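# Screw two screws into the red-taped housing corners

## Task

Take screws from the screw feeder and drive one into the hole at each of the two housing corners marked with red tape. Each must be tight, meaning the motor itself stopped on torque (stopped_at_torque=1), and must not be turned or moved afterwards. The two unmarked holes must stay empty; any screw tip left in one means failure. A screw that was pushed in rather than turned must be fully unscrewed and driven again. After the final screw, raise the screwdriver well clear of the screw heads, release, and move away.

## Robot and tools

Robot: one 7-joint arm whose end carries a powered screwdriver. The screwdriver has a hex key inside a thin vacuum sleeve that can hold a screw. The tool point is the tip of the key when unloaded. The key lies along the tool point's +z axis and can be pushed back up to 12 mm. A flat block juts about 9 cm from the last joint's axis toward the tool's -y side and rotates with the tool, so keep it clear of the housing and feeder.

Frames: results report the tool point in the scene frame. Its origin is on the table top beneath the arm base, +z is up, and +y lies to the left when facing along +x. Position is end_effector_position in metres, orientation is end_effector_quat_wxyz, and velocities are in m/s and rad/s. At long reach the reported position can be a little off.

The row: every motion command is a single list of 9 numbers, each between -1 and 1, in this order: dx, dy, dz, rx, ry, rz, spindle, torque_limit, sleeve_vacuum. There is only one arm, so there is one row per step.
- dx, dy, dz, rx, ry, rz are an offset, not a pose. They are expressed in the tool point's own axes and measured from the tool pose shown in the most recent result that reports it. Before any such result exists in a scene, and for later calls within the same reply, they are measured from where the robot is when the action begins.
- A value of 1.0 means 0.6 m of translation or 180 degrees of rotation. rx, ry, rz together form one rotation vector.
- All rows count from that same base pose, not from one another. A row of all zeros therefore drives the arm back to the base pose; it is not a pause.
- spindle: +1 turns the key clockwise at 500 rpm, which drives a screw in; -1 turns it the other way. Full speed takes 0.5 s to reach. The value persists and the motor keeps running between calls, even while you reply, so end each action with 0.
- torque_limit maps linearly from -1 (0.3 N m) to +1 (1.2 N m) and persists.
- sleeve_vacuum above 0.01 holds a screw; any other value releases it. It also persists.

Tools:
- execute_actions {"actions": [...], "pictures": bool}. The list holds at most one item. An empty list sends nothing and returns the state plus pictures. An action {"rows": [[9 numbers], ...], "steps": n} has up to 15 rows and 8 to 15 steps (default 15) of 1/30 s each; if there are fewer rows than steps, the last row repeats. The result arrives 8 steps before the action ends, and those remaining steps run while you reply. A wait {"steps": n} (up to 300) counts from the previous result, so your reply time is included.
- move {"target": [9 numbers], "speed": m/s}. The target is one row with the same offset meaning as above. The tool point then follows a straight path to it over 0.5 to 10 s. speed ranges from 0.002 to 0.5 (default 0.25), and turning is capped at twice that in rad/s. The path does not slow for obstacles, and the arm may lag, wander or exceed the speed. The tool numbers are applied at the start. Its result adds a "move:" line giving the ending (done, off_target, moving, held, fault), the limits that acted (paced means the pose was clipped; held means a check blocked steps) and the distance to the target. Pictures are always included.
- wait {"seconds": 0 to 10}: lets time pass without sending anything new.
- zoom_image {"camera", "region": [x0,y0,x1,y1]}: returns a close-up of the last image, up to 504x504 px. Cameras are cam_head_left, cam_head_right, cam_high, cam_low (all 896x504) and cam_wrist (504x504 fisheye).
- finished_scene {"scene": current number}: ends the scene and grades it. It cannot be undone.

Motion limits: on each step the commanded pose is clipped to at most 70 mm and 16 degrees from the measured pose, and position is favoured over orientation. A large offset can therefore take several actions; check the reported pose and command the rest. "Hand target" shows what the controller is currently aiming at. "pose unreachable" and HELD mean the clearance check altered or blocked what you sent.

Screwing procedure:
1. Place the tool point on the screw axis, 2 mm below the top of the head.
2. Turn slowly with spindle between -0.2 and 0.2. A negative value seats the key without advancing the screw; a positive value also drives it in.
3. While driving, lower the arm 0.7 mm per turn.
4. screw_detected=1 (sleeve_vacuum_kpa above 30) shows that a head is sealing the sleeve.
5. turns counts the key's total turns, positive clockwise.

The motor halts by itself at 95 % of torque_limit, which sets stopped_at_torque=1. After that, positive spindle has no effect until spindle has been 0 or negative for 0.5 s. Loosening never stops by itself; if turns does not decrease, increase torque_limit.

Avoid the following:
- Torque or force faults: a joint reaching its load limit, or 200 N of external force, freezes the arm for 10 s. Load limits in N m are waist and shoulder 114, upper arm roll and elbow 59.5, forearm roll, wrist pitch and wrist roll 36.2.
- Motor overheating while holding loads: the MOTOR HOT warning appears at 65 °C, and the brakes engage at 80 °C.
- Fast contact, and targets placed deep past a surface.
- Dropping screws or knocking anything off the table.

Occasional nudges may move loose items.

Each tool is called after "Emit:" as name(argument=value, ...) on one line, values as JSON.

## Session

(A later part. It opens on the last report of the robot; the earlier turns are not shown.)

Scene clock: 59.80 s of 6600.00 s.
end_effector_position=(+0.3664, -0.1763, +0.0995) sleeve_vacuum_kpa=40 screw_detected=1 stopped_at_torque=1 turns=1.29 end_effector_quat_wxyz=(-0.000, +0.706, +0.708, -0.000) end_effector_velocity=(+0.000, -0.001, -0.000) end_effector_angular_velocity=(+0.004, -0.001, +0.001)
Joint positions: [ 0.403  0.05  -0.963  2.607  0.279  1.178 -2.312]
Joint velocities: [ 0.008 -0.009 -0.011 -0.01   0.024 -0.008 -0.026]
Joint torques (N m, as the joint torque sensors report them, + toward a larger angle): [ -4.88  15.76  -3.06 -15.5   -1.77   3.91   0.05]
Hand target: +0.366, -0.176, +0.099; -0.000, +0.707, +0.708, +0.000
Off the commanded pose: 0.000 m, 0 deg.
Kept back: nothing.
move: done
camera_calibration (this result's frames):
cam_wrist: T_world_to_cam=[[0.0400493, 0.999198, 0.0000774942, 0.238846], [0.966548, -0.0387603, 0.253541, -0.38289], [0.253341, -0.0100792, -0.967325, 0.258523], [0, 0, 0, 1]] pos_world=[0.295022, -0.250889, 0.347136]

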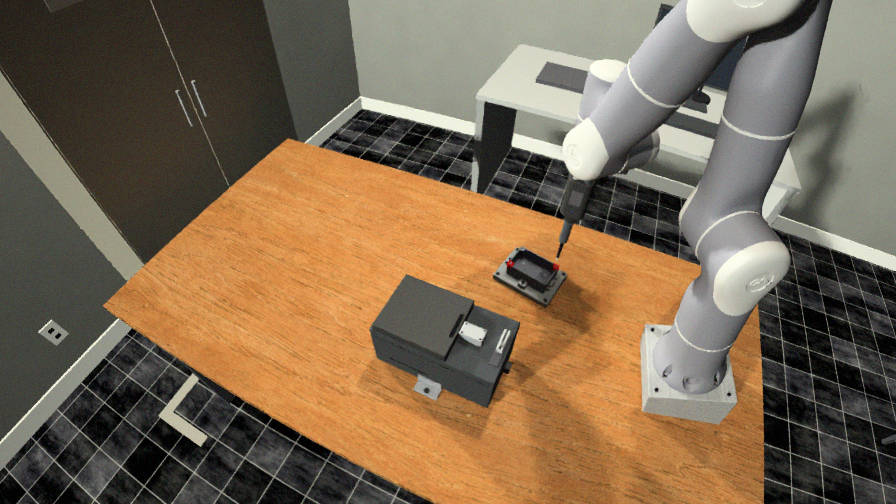

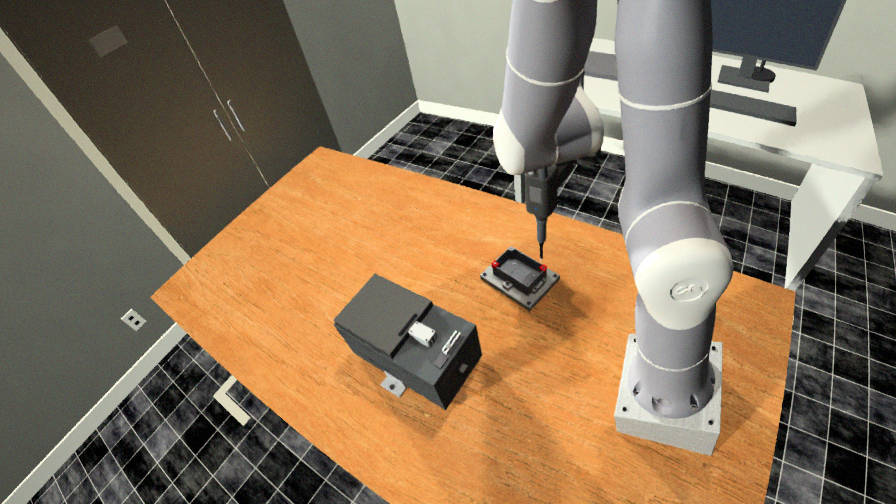

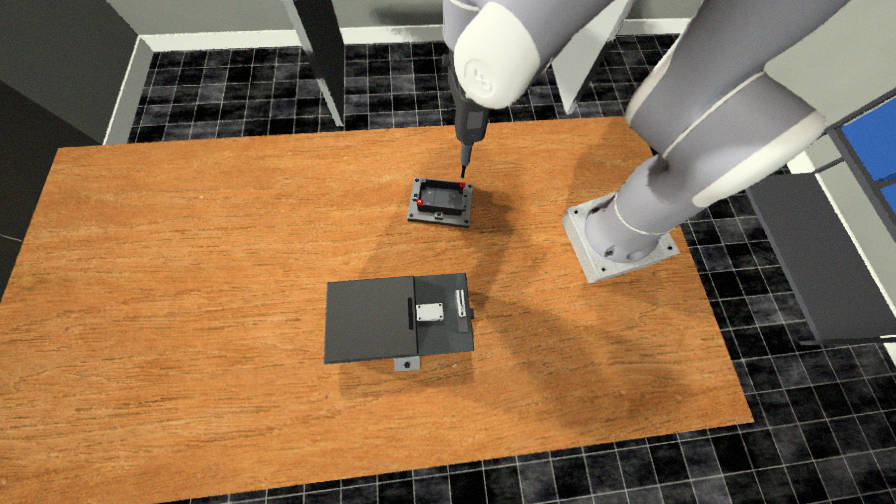

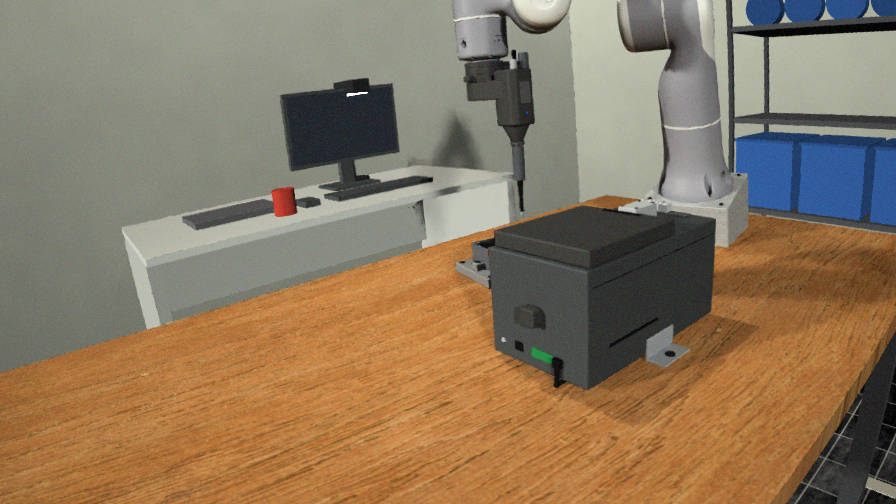

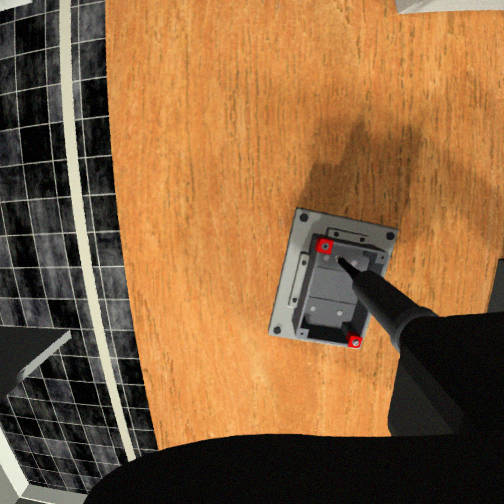

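Emit:
move(target=[-0.0064,-0.007,0.0362,0,0,0,0,0,1], speed=0.04)

Emit:
zoom_image(camera="cam_wrist", region=[300, 220, 380, 300])

Emit:
zoom_image(camera="cam_head_left", region=[536, 243, 576, 283])

Emit:
zoom_image(camera="cam_head_right", region=[523, 244, 563, 284])

Emit:
zoom_image(camera="cam_high", region=[443, 162, 483, 202])

Scene clock: 61.20 s of 6600.00 s.
end_effector_position=(+0.3619, -0.1802, +0.0777) sleeve_vacuum_kpa=40 screw_detected=1 stopped_at_torque=1 turns=1.29 end_effector_quat_wxyz=(-0.000, +0.707, +0.708, -0.000) end_effector_velocity=(+0.000, +0.000, -0.000) end_effector_angular_velocity=(+0.001, -0.001, +0.001)
Joint positions: [ 0.412 -0.133 -0.967  2.508  0.62   1.129 -2.589]
Joint velocities: [-0.001 -0.001  0.001 -0.002  0.004 -0.002 -0.005]
Joint torques (N m, as the joint torque sensors report them, + toward a larger angle): [ -6.67  19.82  -4.85 -13.21  -1.36   3.69  -0.63]
Hand target: +0.362, -0.180, +0.078; -0.000, +0.707, +0.708, -0.000
Off the commanded pose: 0.000 m, 0 deg.
Kept back: nothing.
move: done
camera_calibration (this result's frames):
cam_wrist: T_world_to_cam=[[0.0401888, 0.999192, -0.0000208852, 0.242876], [0.96667, -0.0388755, 0.253057, -0.373237], [0.252851, -0.0101902, -0.967451, 0.238688], [0, 0, 0, 1]] pos_world=[0.290684, -0.254758, 0.325374]

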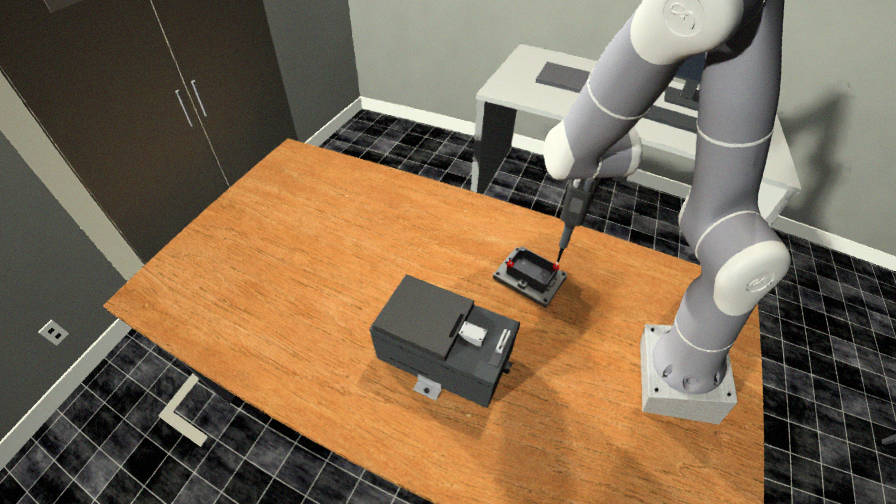

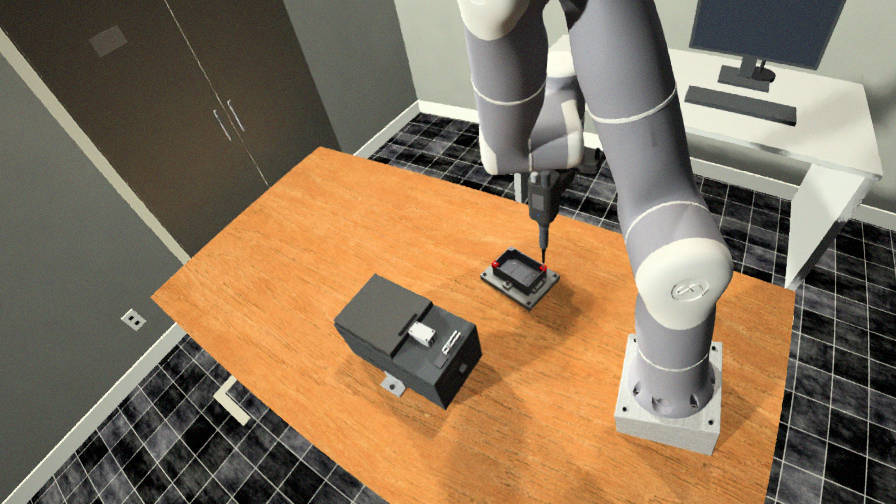

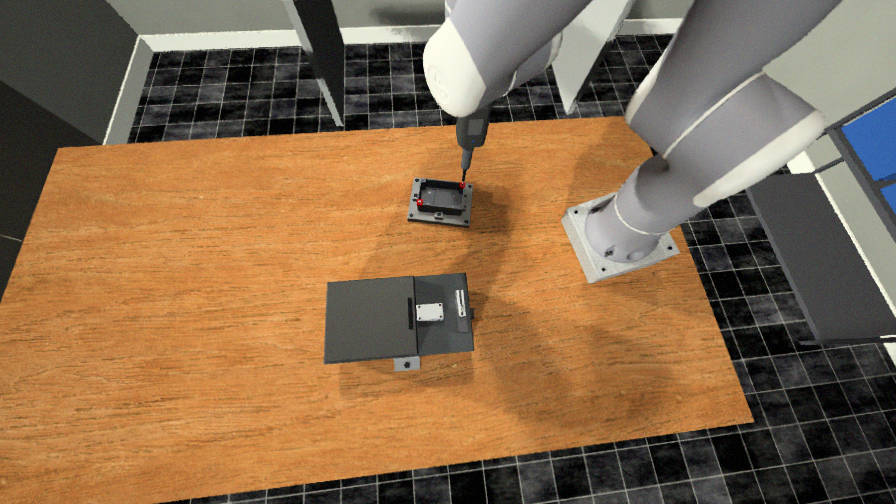

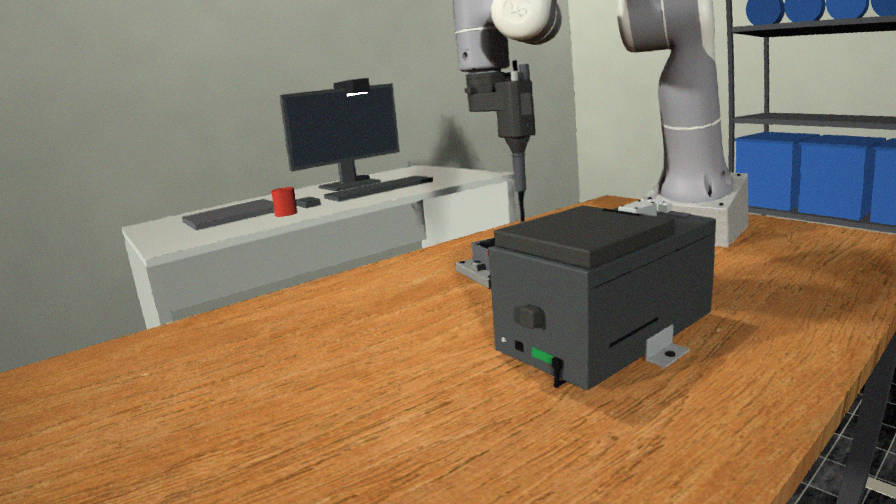

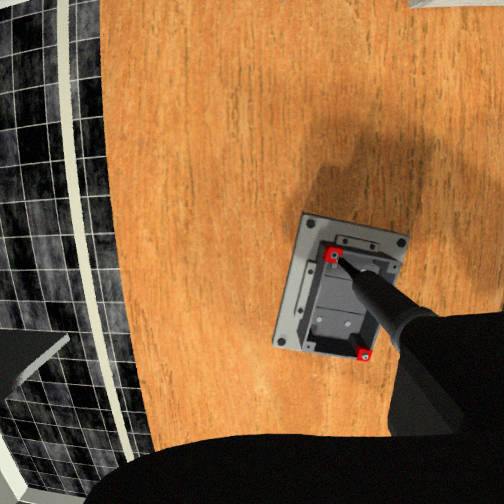

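Region (300, 220, 380, 300) of cam_wrist's 504x504 image, scaled by 6.300, with more detail than that image has.

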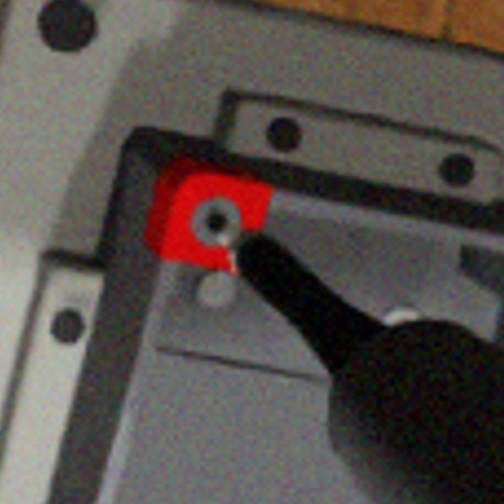

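Region (536, 243, 576, 283) of cam_head_left's 896x504 image, scaled by 12.600, with more detail than that image has.

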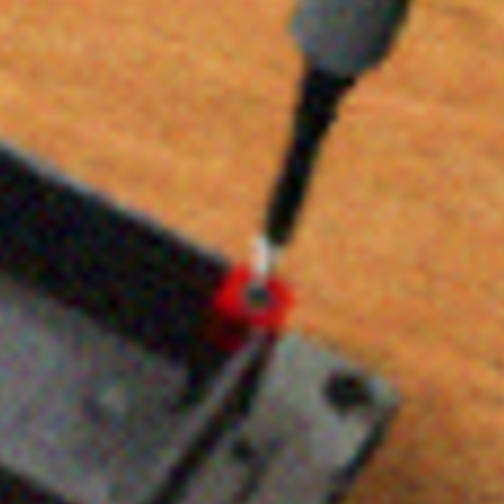

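Region (523, 244, 563, 284) of cam_head_right's 896x504 image, scaled by 12.600, with more detail than that image has.

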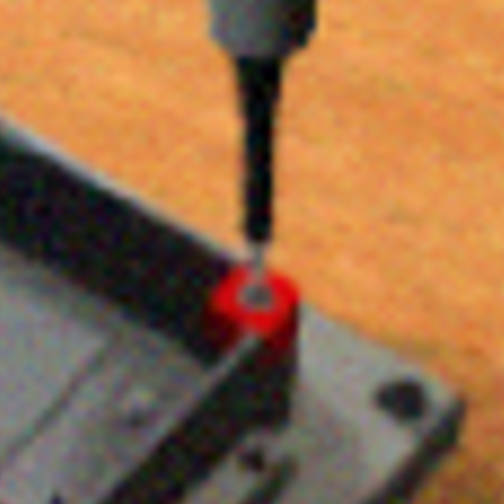

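Region (443, 162, 483, 202) of cam_high's 896x504 image, scaled by 12.600, with more detail than that image has.

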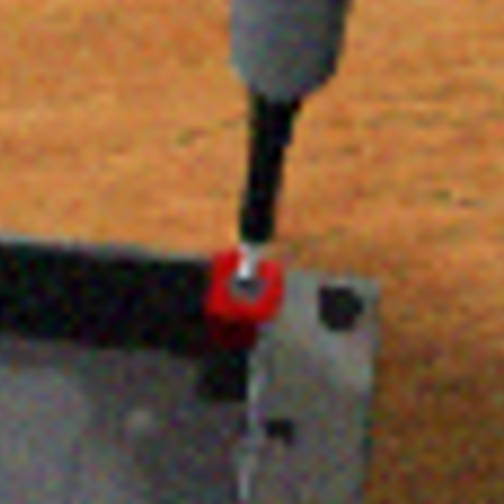

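Emit:
move(target=[0,-0.0004,0.0075,0,0,0,0,0,1], speed=0.01)

Emit:
move(target=[0,0,0.024,0,0,0,0.35,0,1], speed=0.003)

Emit:
wait(seconds=1.3)

Emit:
zoom_image(camera="cam_head_right", region=[523, 244, 563, 284])

Scene clock: 62.20 s of 6600.00 s.
end_effector_position=(+0.3616, -0.1803, +0.0732) sleeve_vacuum_kpa=40 screw_detected=1 stopped_at_torque=1 turns=1.29 end_effector_quat_wxyz=(-0.000, +0.707, +0.708, -0.000) end_effector_velocity=(+0.000, -0.000, -0.000) end_effector_angular_velocity=(+0.000, -0.000, +0.001)
Joint positions: [ 0.397 -0.163 -0.95   2.492  0.668  1.121 -2.624]
Joint velocities: [-0.    -0.     0.    -0.     0.001 -0.    -0.002]
Joint torques (N m, as the joint torque sensors report them, + toward a larger angle): [ -6.97  20.7   -4.81 -12.83  -1.49   3.62  -0.06]
Hand target: +0.362, -0.180, +0.073; -0.000, +0.707, +0.708, -0.000
Off the commanded pose: 0.000 m, 0 deg.
Kept back: nothing.
move: done
camera_calibration (this result's frames):
cam_wrist: T_world_to_cam=[[0.0401739, 0.999193, -0.000225107, 0.243008], [0.966721, -0.0388114, 0.252873, -0.371758], [0.25266, -0.0103765, -0.9675, 0.234481], [0, 0, 0, 1]] pos_world=[0.29038, -0.254807, 0.320922]

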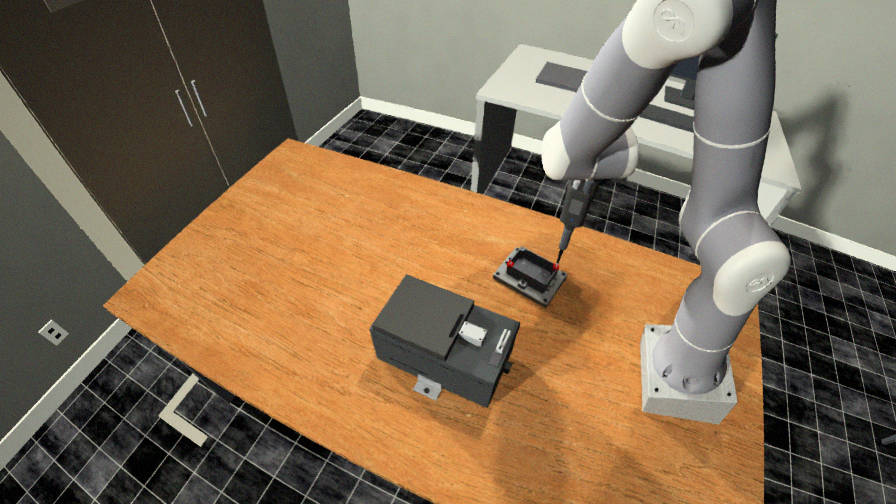

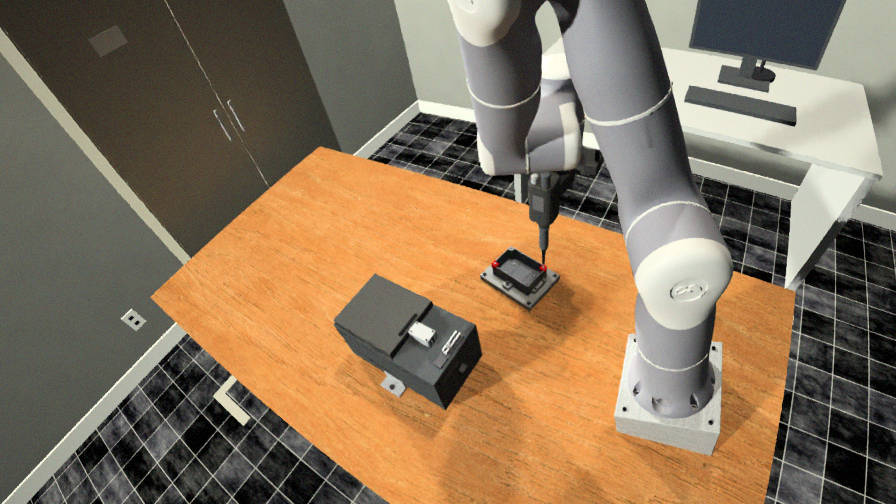

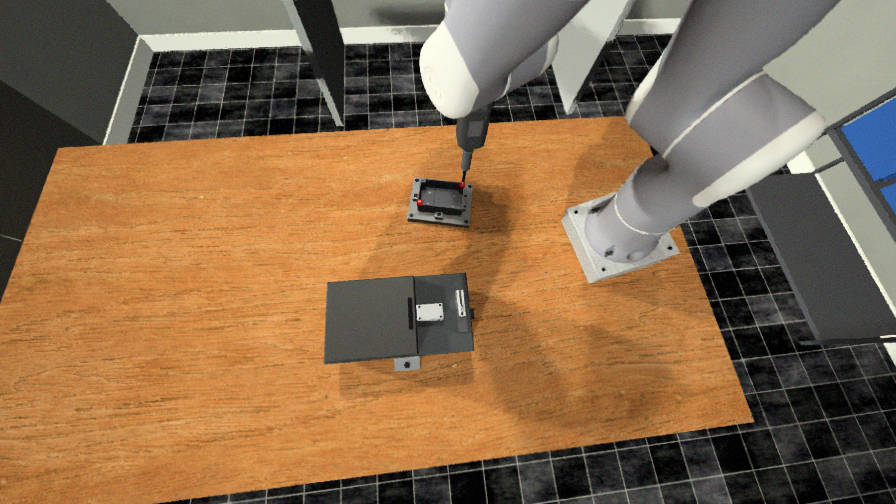

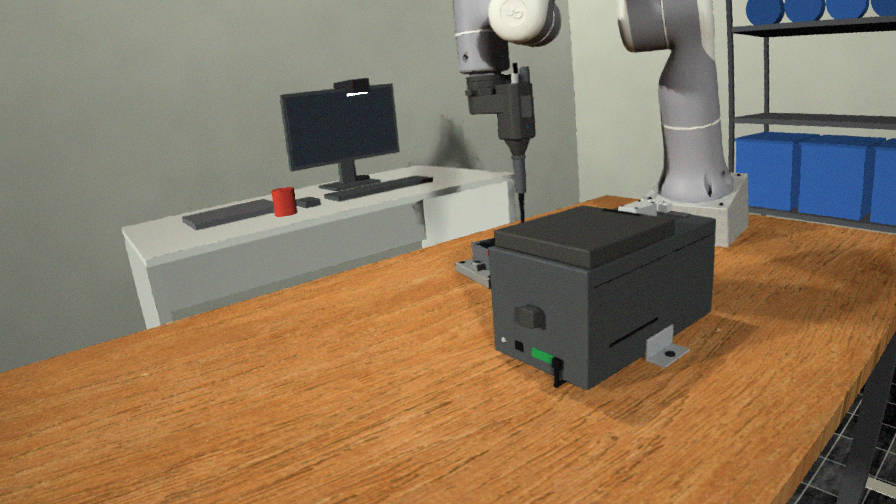

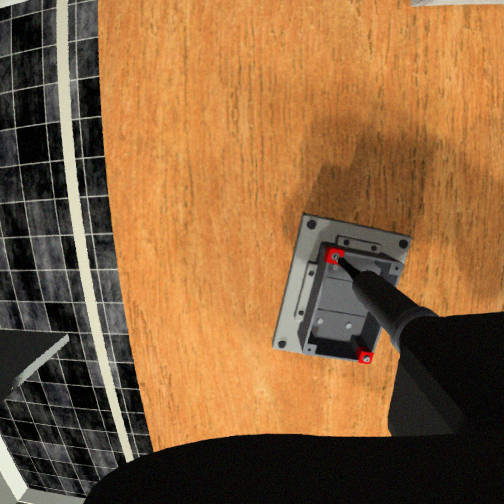

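Scene clock: 67.23 s of 6600.00 s.
end_effector_position=(+0.3617, -0.1806, +0.0589) sleeve_vacuum_kpa=40 screw_detected=1 stopped_at_torque=0 turns=15.76 end_effector_quat_wxyz=(-0.000, +0.707, +0.708, -0.001) end_effector_velocity=(+0.000, +0.000, -0.000) end_effector_angular_velocity=(+0.000, -0.000, +0.000)
Joint positions: [ 0.348 -0.245 -0.894  2.447  0.791  1.103 -2.713]
Joint velocities: [-0. -0.  0. -0. -0.  0. -0.]
Joint torques (N m, as the joint torque sensors report them, + toward a larger angle): [ -6.27  22.03  -5.66 -10.56  -1.35   3.11  -0.4 ]
Hand target: +0.362, -0.180, +0.059; -0.000, +0.707, +0.708, -0.000
Off the commanded pose: 0.000 m, 0 deg.
Kept back: nothing.
move: done
camera_calibration (this result's frames):
cam_wrist: T_world_to_cam=[[0.0402361, 0.99919, -0.000712686, 0.243301], [0.966665, -0.0387459, 0.253095, -0.368224], [0.252862, -0.0108725, -0.967441, 0.220463], [0, 0, 0, 1]] pos_world=[0.290413, -0.254974, 0.306654]

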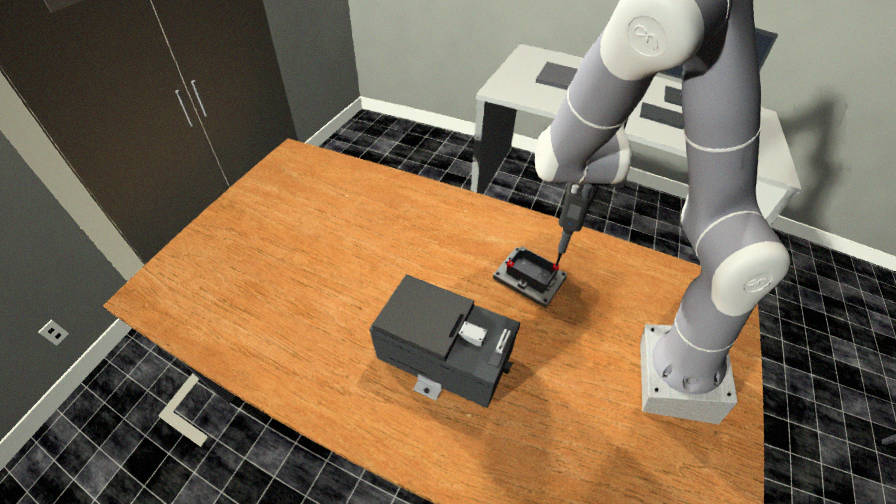

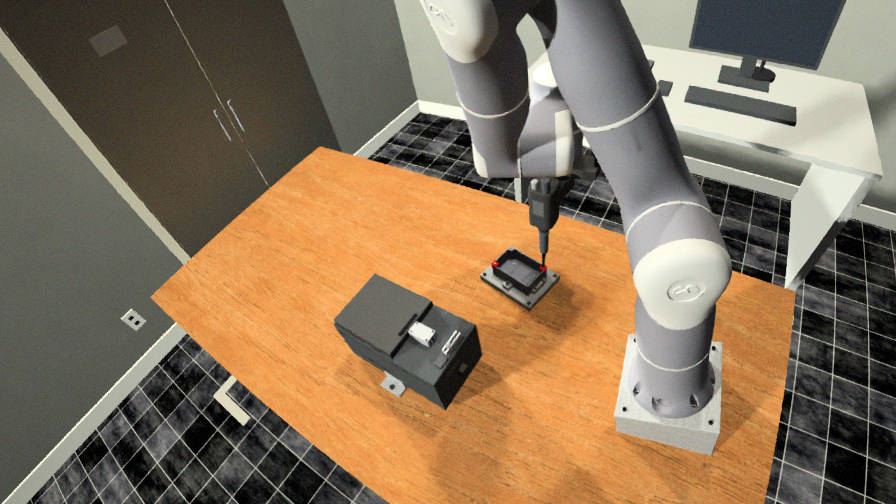

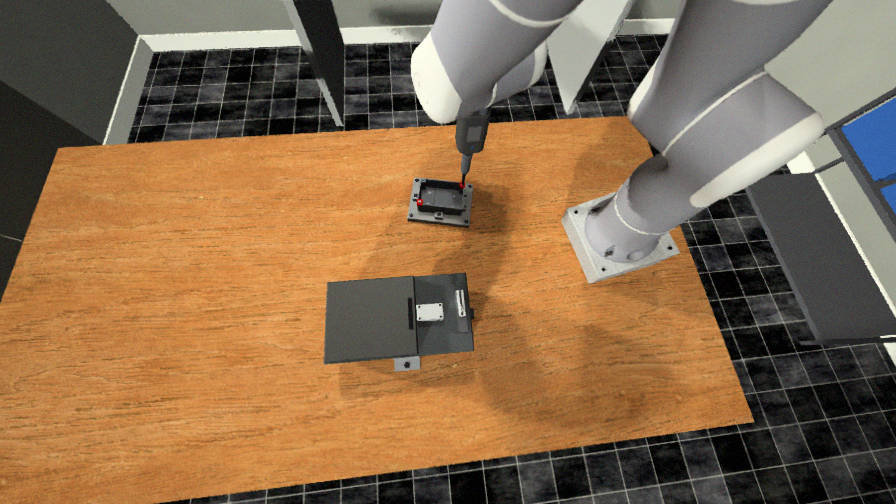

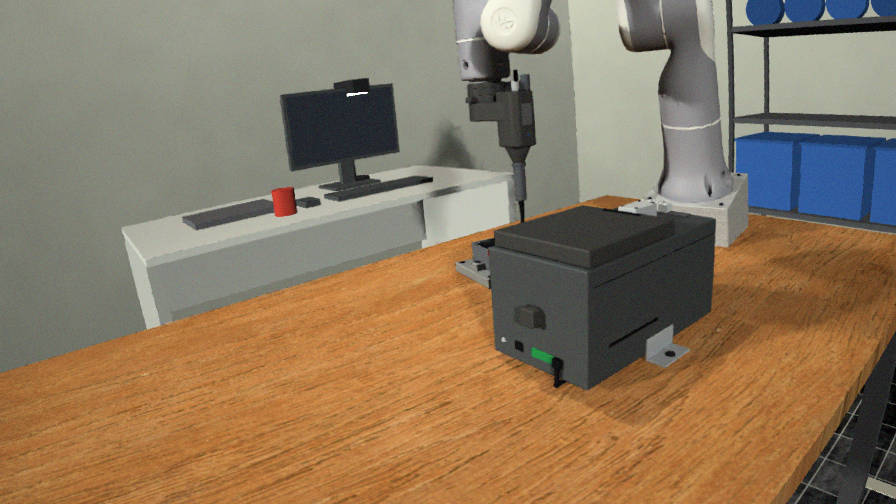

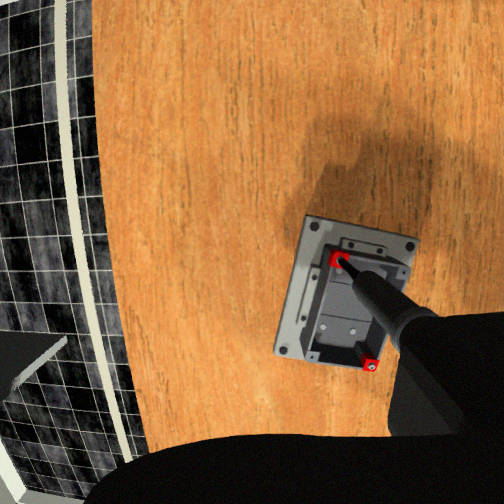

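Scene clock: 68.53 s of 6600.00 s.
end_effector_position=(+0.3617, -0.1806, +0.0589) sleeve_vacuum_kpa=40 screw_detected=1 stopped_at_torque=1 turns=18.47 end_effector_quat_wxyz=(-0.000, +0.706, +0.708, -0.001) end_effector_velocity=(+0.000, -0.000, +0.000) end_effector_angular_velocity=(-0.000, -0.000, -0.000)
Joint positions: [ 0.348 -0.245 -0.894  2.447  0.791  1.103 -2.713]
Joint velocities: [ 0.     0.    -0.    -0.     0.     0.001  0.001]
Joint torques (N m, as the joint torque sensors report them, + toward a larger angle): [ -6.61  22.77  -6.21 -10.14  -1.47   3.21   0.29]
Hand target: +0.362, -0.180, +0.059; -0.000, +0.707, +0.708, -0.000
Off the commanded pose: 0.000 m, 0 deg.
Kept back: nothing.
Steps of this call (steps 1 to 39: nothing new was sent). Readings (end_effector_position | what the end effector reports):
1: (+0.3617, -0.1806, +0.0589) | sleeve_vacuum_kpa=40 screw_detected=1 stopped_at_torque=0 turns=15.86
2: (+0.3617, -0.1806, +0.0589) | sleeve_vacuum_kpa=40 screw_detected=1 stopped_at_torque=0 turns=15.96
4: (+0.3617, -0.1806, +0.0589) | sleeve_vacuum_kpa=40 screw_detected=1 stopped_at_torque=0 turns=16.15
8: (+0.3617, -0.1806, +0.0589) | sleeve_vacuum_kpa=40 screw_detected=1 stopped_at_torque=0 turns=16.54
39: the state above
camera_calibration (this result's frames):
cam_wrist: T_world_to_cam=[[0.0397751, 0.999208, -0.000709321, 0.243461], [0.966686, -0.0383008, 0.253085, -0.368136], [0.252857, -0.0107521, -0.967444, 0.220478], [0, 0, 0, 1]] pos_world=[0.290439, -0.254998, 0.306643]

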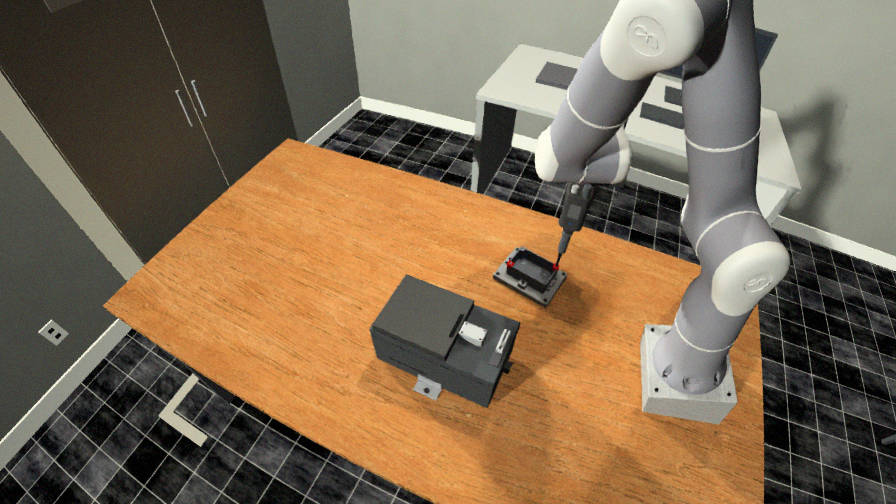

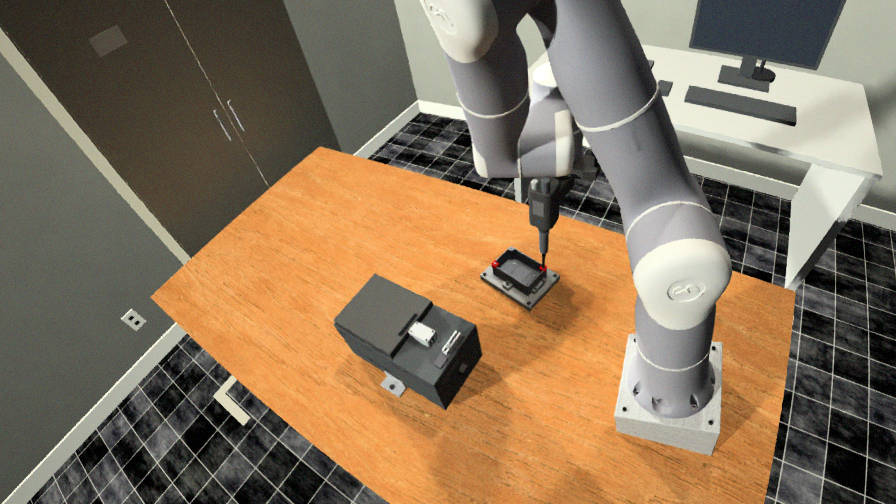

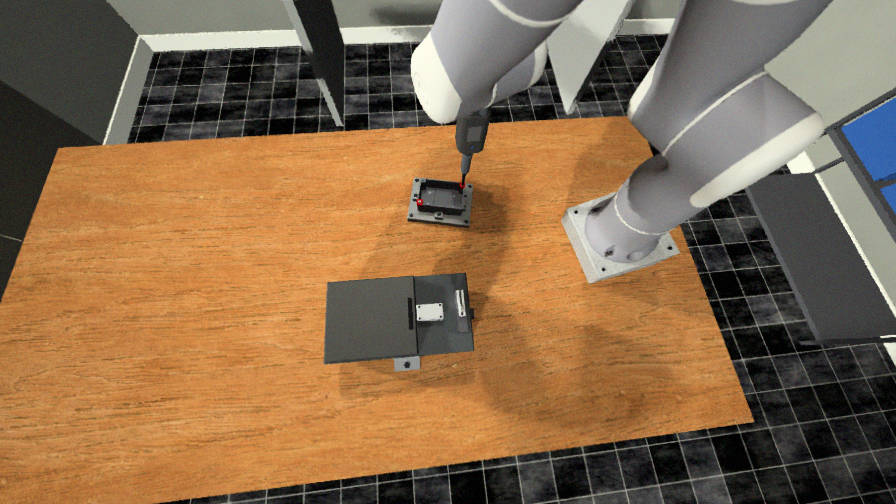

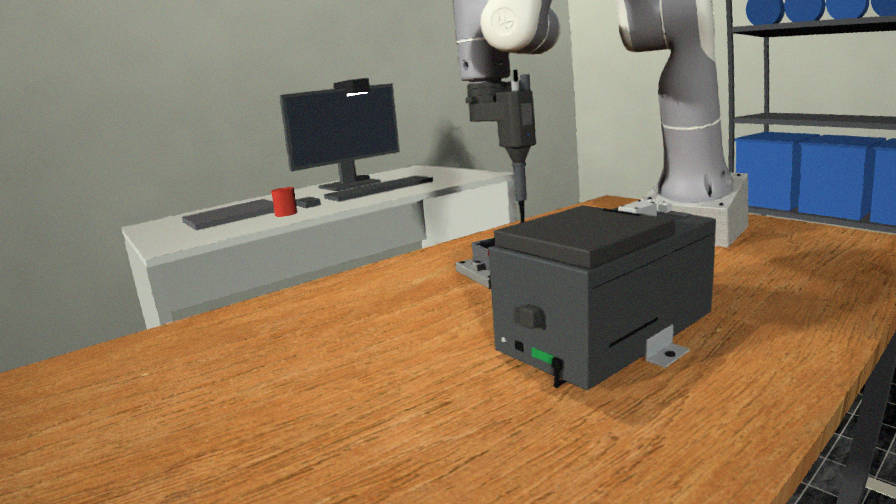

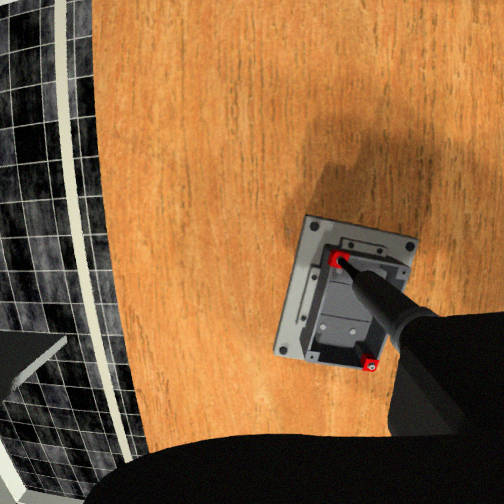

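Region (523, 244, 563, 284) of cam_head_right's 896x504 image, scaled by 12.600, with more detail than that image has.

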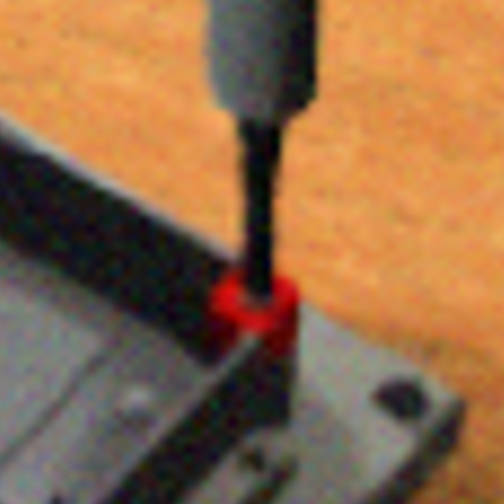

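Emit:
move(target=[0,0,-0.3,0,0,0,0,0,0], speed=0.15)

Emit:
finished_scene(scene=1)

Scene clock: 70.33 s of 6600.00 s.
end_effector_position=(+0.3623, -0.1807, +0.2395) sleeve_vacuum_kpa=0 screw_detected=0 stopped_at_torque=1 turns=18.47 end_effector_quat_wxyz=(+0.001, +0.706, +0.708, -0.001) end_effector_velocity=(-0.000, -0.000, -0.000) end_effector_angular_velocity=(-0.000, +0.001, -0.001)
Joint positions: [-0.016  0.558 -0.563  2.541 -0.188  0.671 -1.932]
Joint velocities: [-0.    -0.001  0.    -0.    -0.    -0.     0.001]
Joint torques (N m, as the joint torque sensors report them, + toward a larger angle): [ -6.07  11.91   3.65 -28.26  -3.86   3.96   0.42]
Hand target: +0.362, -0.181, +0.239; +0.001, +0.706, +0.708, -0.001
Off the commanded pose: 0.001 m, 0 deg.
Kept back: nothing.
move: done
camera_calibration (this result's frames):
cam_wrist: T_world_to_cam=[[0.0393954, 0.999221, -0.00212366, 0.244214], [0.966398, -0.0375609, 0.254292, -0.414538], [0.254014, -0.0120702, -0.967125, 0.394235], [0, 0, 0, 1]] pos_world=[0.290846, -0.254836, 0.487206]

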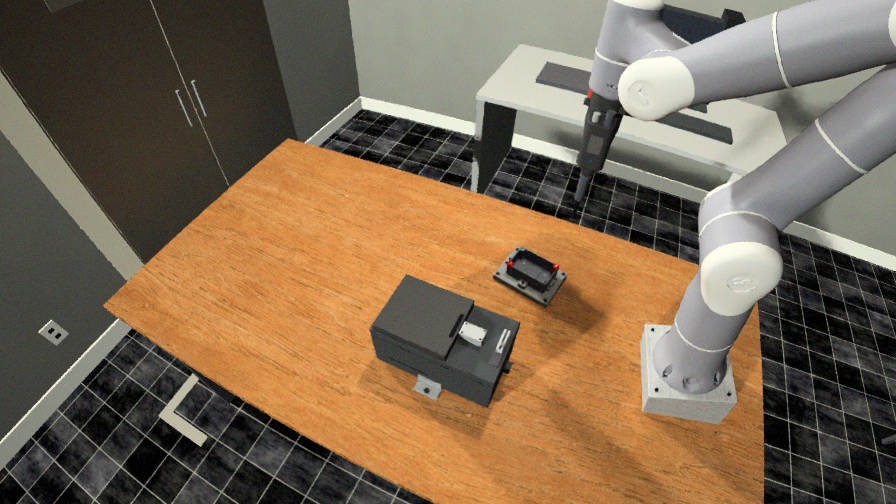

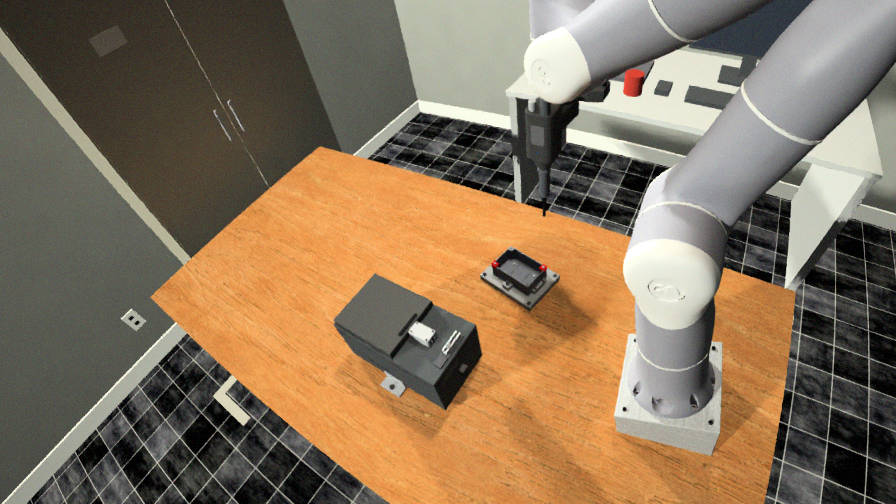

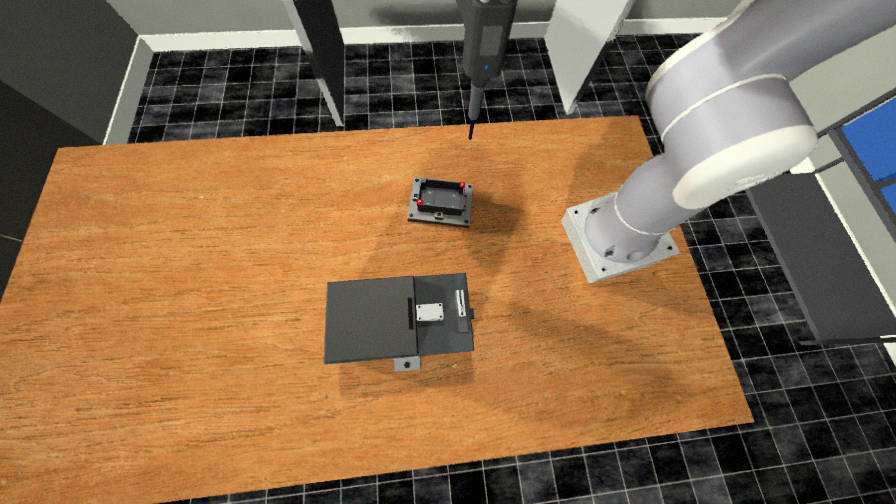

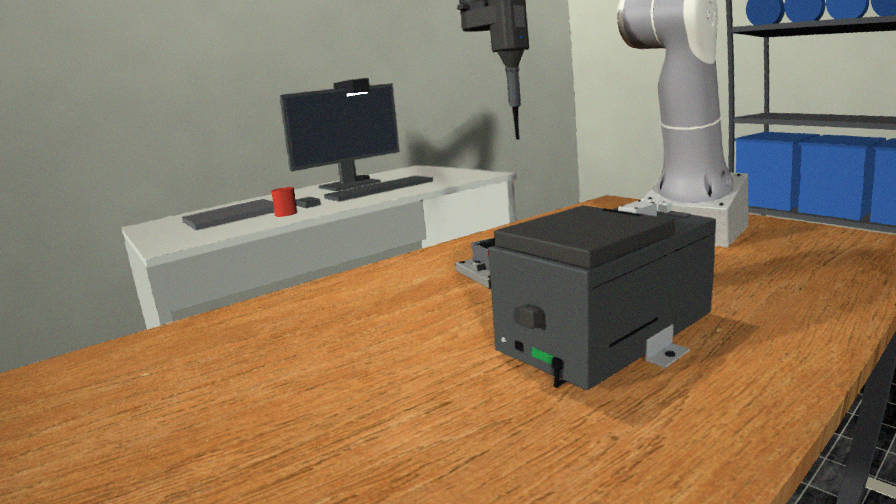

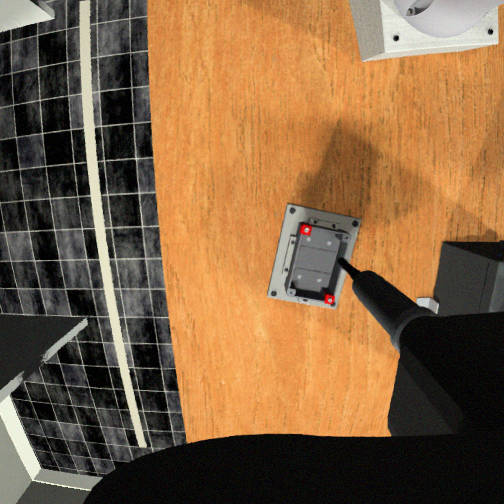

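The scene is finished: the task was done.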